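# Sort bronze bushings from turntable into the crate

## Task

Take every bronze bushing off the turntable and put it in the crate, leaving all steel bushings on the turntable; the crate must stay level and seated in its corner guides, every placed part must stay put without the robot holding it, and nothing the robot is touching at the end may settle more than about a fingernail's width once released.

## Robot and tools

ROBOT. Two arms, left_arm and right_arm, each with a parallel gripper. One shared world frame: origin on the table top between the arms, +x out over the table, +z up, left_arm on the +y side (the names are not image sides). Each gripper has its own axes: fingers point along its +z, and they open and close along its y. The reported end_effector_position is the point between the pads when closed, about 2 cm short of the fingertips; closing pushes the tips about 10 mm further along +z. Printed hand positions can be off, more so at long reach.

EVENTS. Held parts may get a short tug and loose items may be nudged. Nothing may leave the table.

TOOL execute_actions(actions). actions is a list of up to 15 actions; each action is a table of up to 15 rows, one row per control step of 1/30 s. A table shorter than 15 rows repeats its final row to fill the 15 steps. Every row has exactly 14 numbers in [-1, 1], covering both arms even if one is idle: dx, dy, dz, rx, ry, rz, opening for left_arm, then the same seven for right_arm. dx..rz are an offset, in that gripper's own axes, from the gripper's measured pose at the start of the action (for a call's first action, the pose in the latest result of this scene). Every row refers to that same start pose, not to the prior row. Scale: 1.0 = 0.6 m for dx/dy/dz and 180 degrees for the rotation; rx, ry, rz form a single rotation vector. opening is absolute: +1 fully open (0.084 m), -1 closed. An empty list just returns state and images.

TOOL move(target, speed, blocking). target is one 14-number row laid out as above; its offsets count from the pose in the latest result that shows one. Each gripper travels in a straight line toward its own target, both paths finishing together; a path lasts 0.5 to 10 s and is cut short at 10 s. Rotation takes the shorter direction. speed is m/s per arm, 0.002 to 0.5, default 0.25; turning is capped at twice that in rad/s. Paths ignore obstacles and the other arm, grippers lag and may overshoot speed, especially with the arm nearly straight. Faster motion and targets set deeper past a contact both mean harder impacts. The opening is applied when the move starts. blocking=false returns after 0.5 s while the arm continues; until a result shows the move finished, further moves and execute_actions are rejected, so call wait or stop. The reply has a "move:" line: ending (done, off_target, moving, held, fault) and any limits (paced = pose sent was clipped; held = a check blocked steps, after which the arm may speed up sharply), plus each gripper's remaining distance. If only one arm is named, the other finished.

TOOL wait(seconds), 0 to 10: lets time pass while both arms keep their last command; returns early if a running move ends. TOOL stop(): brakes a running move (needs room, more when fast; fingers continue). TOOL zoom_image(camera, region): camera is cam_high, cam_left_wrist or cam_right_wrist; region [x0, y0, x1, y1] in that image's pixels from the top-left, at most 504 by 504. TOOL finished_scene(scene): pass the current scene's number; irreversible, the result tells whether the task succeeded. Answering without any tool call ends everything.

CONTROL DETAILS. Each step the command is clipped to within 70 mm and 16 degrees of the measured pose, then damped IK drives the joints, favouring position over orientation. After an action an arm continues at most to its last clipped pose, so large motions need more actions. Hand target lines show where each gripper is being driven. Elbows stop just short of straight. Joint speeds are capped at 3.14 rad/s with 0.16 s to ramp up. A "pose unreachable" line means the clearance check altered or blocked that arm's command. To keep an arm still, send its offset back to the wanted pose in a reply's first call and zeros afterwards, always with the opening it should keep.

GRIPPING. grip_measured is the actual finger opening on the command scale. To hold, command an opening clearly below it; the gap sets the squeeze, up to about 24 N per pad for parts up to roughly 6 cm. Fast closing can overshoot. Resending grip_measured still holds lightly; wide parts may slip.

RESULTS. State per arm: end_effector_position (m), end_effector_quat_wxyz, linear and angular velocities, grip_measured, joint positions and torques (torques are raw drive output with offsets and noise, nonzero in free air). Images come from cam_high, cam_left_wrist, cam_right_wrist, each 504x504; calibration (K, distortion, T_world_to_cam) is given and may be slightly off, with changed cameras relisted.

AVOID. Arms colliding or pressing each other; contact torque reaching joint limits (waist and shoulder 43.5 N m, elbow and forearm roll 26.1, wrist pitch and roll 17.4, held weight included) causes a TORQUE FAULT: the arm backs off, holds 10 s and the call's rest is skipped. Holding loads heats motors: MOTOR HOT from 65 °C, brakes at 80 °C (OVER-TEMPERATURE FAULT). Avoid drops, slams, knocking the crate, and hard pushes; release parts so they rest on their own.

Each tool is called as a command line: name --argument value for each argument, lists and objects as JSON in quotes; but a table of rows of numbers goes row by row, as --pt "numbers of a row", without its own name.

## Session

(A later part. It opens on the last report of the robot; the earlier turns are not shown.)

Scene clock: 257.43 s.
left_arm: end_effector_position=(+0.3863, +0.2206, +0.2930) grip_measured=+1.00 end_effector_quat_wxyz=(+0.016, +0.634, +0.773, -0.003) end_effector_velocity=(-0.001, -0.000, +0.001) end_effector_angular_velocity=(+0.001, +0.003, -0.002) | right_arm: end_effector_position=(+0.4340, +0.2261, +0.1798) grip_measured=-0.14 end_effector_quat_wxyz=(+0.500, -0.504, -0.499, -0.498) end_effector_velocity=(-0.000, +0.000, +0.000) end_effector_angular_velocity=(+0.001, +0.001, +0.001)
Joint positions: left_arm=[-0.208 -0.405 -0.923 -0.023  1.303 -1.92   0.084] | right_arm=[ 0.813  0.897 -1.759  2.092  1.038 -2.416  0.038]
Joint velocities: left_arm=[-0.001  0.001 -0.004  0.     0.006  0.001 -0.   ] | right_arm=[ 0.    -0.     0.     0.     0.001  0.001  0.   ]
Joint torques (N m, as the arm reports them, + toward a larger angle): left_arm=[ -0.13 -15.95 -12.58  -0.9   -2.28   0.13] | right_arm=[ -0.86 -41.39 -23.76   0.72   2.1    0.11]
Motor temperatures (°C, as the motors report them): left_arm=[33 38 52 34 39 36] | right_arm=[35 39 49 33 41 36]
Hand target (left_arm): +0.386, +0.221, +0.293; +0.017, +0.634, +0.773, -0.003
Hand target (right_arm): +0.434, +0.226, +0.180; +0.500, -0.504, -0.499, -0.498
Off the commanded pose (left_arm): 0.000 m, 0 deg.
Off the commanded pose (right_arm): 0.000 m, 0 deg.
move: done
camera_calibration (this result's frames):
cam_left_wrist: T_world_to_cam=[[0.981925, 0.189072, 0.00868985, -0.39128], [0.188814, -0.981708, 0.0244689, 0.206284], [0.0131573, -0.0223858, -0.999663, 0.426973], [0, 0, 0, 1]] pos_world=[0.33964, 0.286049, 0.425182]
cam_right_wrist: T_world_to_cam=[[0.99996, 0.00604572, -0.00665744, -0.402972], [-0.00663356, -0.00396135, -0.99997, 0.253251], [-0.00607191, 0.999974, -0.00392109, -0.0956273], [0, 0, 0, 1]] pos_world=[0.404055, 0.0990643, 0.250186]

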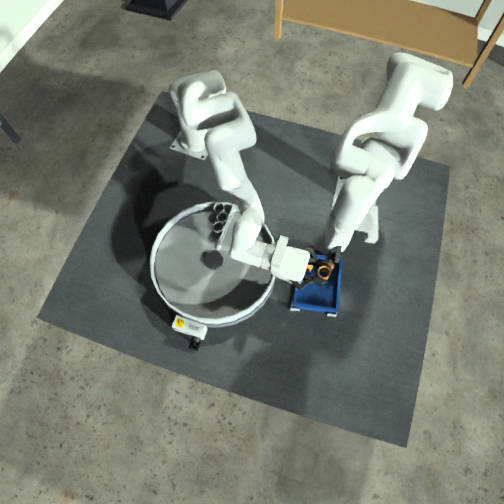

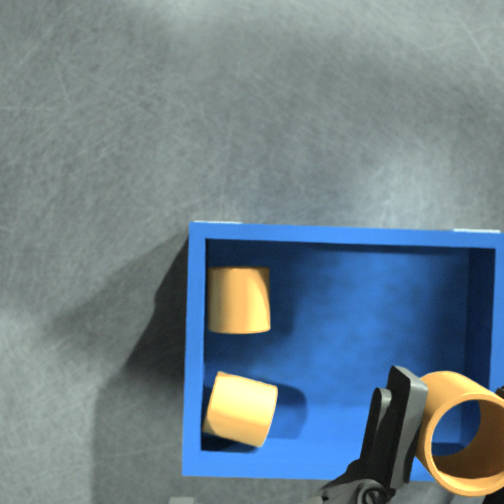

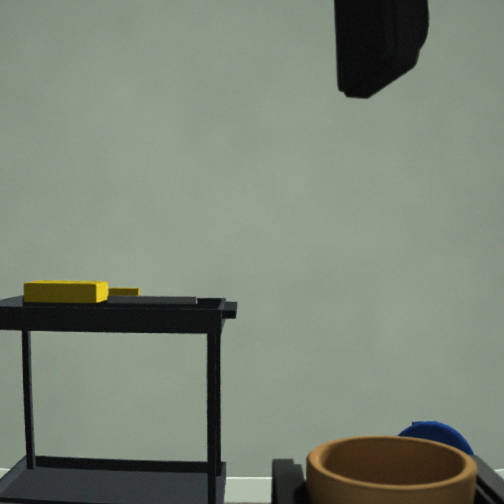

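move --target '[0,0,0,0,0,0,1,0,0,0,0,0,0,0.4]'

move --target '[0,0,-0.05,0,0,0,1,0.12,0,-0.6,0,0,0,0.4]' --speed 0.2

Scene clock: 262.17 s.
left_arm: end_effector_position=(+0.3863, +0.2206, +0.2930) grip_measured=+1.00 end_effector_quat_wxyz=(+0.016, +0.634, +0.773, -0.003) end_effector_velocity=(+0.000, +0.000, +0.000) end_effector_angular_velocity=(+0.000, -0.001, +0.000) | right_arm: end_effector_position=(+0.4340, +0.2261, +0.1799) grip_measured=+0.39 end_effector_quat_wxyz=(+0.500, -0.504, -0.499, -0.498) end_effector_velocity=(+0.000, -0.000, +0.000) end_effector_angular_velocity=(-0.001, -0.000, -0.001)
Joint positions: left_arm=[-0.208 -0.405 -0.923 -0.023  1.303 -1.92   0.084] | right_arm=[ 0.813  0.897 -1.759  2.092  1.038 -2.416  0.061]
Joint velocities: left_arm=[ 0.  0. -0.  0. -0. -0.  0.] | right_arm=[-0.    -0.001 -0.    -0.001 -0.001  0.001  0.   ]
Joint torques (N m, as the arm reports them, + toward a larger angle): left_arm=[  0.01 -16.01 -12.47  -1.03  -1.99  -0.09] | right_arm=[ -0.77 -40.23 -23.26   0.63   1.87   0.26]
Motor temperatures (°C, as the motors report them): left_arm=[33 38 52 34 39 36] | right_arm=[35 39 50 33 41 36]
Hand target (left_arm): +0.386, +0.221, +0.293; +0.016, +0.634, +0.773, -0.003
Hand target (right_arm): +0.434, +0.226, +0.180; +0.500, -0.504, -0.499, -0.498
Off the commanded pose (left_arm): 0.000 m, 0 deg.
Off the commanded pose (right_arm): 0.000 m, 0 deg.
move: done
camera_calibration (this result's frames):
cam_left_wrist: T_world_to_cam=[[0.981925, 0.189072, 0.00869705, -0.391283], [0.188814, -0.981708, 0.0244714, 0.206282], [0.0131648, -0.0223869, -0.999663, 0.426976], [0, 0, 0, 1]] pos_world=[0.339641, 0.286049, 0.425187]
cam_right_wrist: T_world_to_cam=[[0.99996, 0.0060486, -0.00662806, -0.402981], [-0.00660437, -0.00392763, -0.99997, 0.253259], [-0.00607445, 0.999974, -0.00388753, -0.0956366], [0, 0, 0, 1]] pos_world=[0.404057, 0.0990663, 0.250209]

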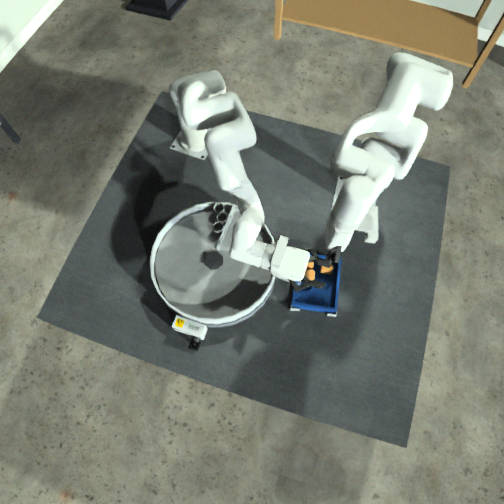

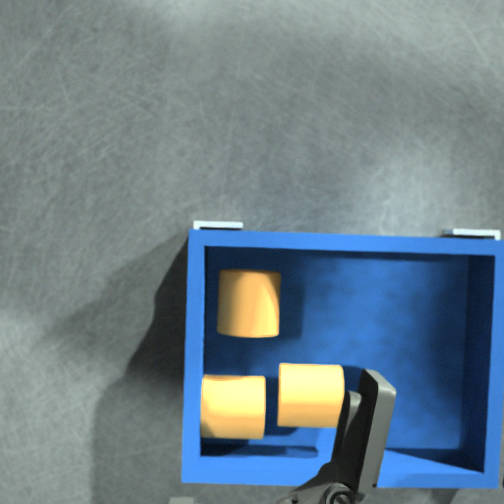

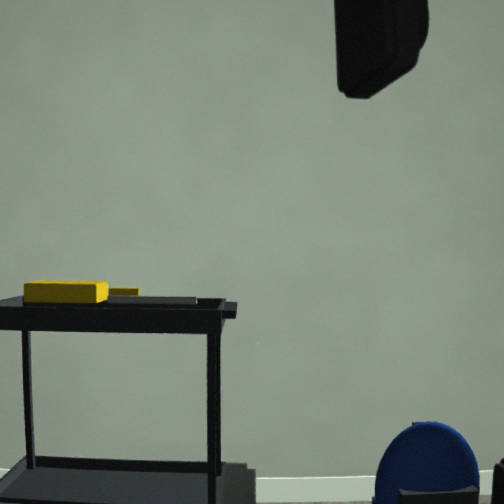

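Scene clock: 264.53 s.
left_arm: end_effector_position=(+0.3856, +0.2215, +0.3229) grip_measured=+1.00 end_effector_quat_wxyz=(+0.016, +0.634, +0.773, -0.003) end_effector_velocity=(+0.000, +0.000, +0.000) end_effector_angular_velocity=(+0.001, -0.000, +0.000) | right_arm: end_effector_position=(+0.4330, -0.1329, +0.2524) grip_measured=+0.39 end_effector_quat_wxyz=(+0.500, -0.504, -0.498, -0.497) end_effector_velocity=(+0.000, -0.002, +0.001) end_effector_angular_velocity=(+0.000, -0.003, -0.001)
Joint positions: left_arm=[-0.205 -0.406 -1.008 -0.023  1.389 -1.919  0.084] | right_arm=[ 0.126  0.324 -1.036  1.598  1.541 -2.421  0.061]
Joint velocities: left_arm=[ 0.    -0.    -0.     0.001  0.     0.    -0.   ] | right_arm=[-0.005 -0.001  0.    -0.003  0.003 -0.001 -0.   ]
Joint torques (N m, as the arm reports them, + toward a larger angle): left_arm=[  0.54 -15.61 -12.22  -1.27  -2.22  -0.09] | right_arm=[ -0.76 -28.27 -20.23   1.53   1.69   0.3 ]
Motor temperatures (°C, as the motors report them): left_arm=[33 38 52 34 39 36] | right_arm=[35 39 50 33 41 36]
Hand target (left_arm): +0.386, +0.221, +0.323; +0.016, +0.634, +0.773, -0.003
Hand target (right_arm): +0.433, -0.133, +0.253; +0.500, -0.504, -0.498, -0.498
Off the commanded pose (left_arm): 0.000 m, 0 deg.
Off the commanded pose (right_arm): 0.001 m, 0 deg.
move: done
camera_calibration (this result's frames):
cam_left_wrist: T_world_to_cam=[[0.981899, 0.189207, 0.008636, -0.391021], [0.18895, -0.981683, 0.0244133, 0.206477], [0.013097, -0.0223396, -0.999665, 0.456954], [0, 0, 0, 1]] pos_world=[0.338944, 0.286887, 0.455137]
cam_right_wrist: T_world_to_cam=[[0.99995, 0.00674192, -0.00740639, -0.398977], [-0.00738339, -0.00342961, -0.999967, 0.324779], [-0.0067671, 0.999971, -0.00337966, 0.263892], [0, 0, 0, 1]] pos_world=[0.40314, -0.260081, 0.322705]

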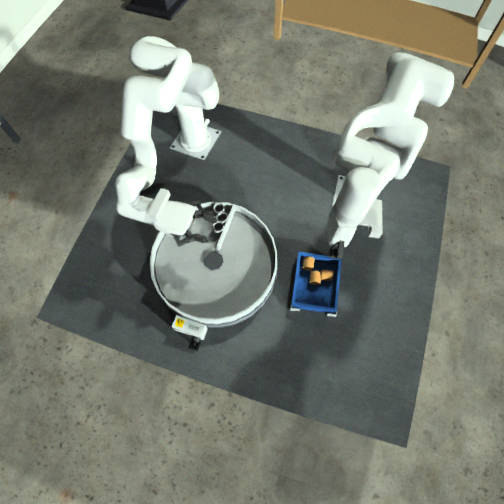

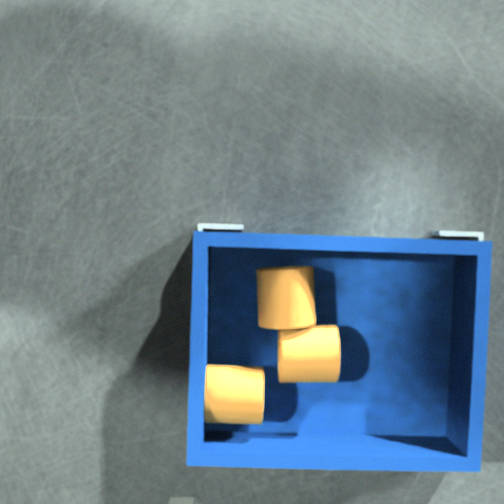

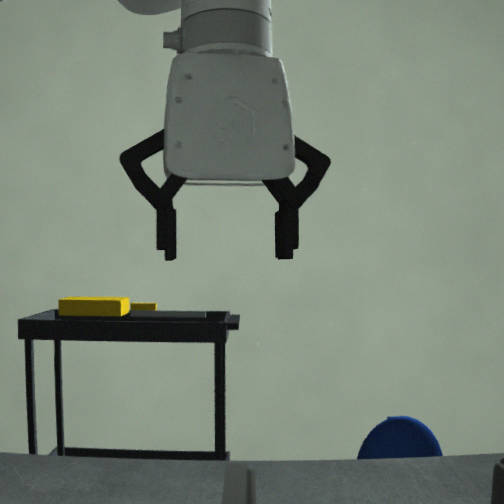

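The crate shifted only slightly and is still within its guides.

finished_scene --scene 2

The scene is finished: the task was done.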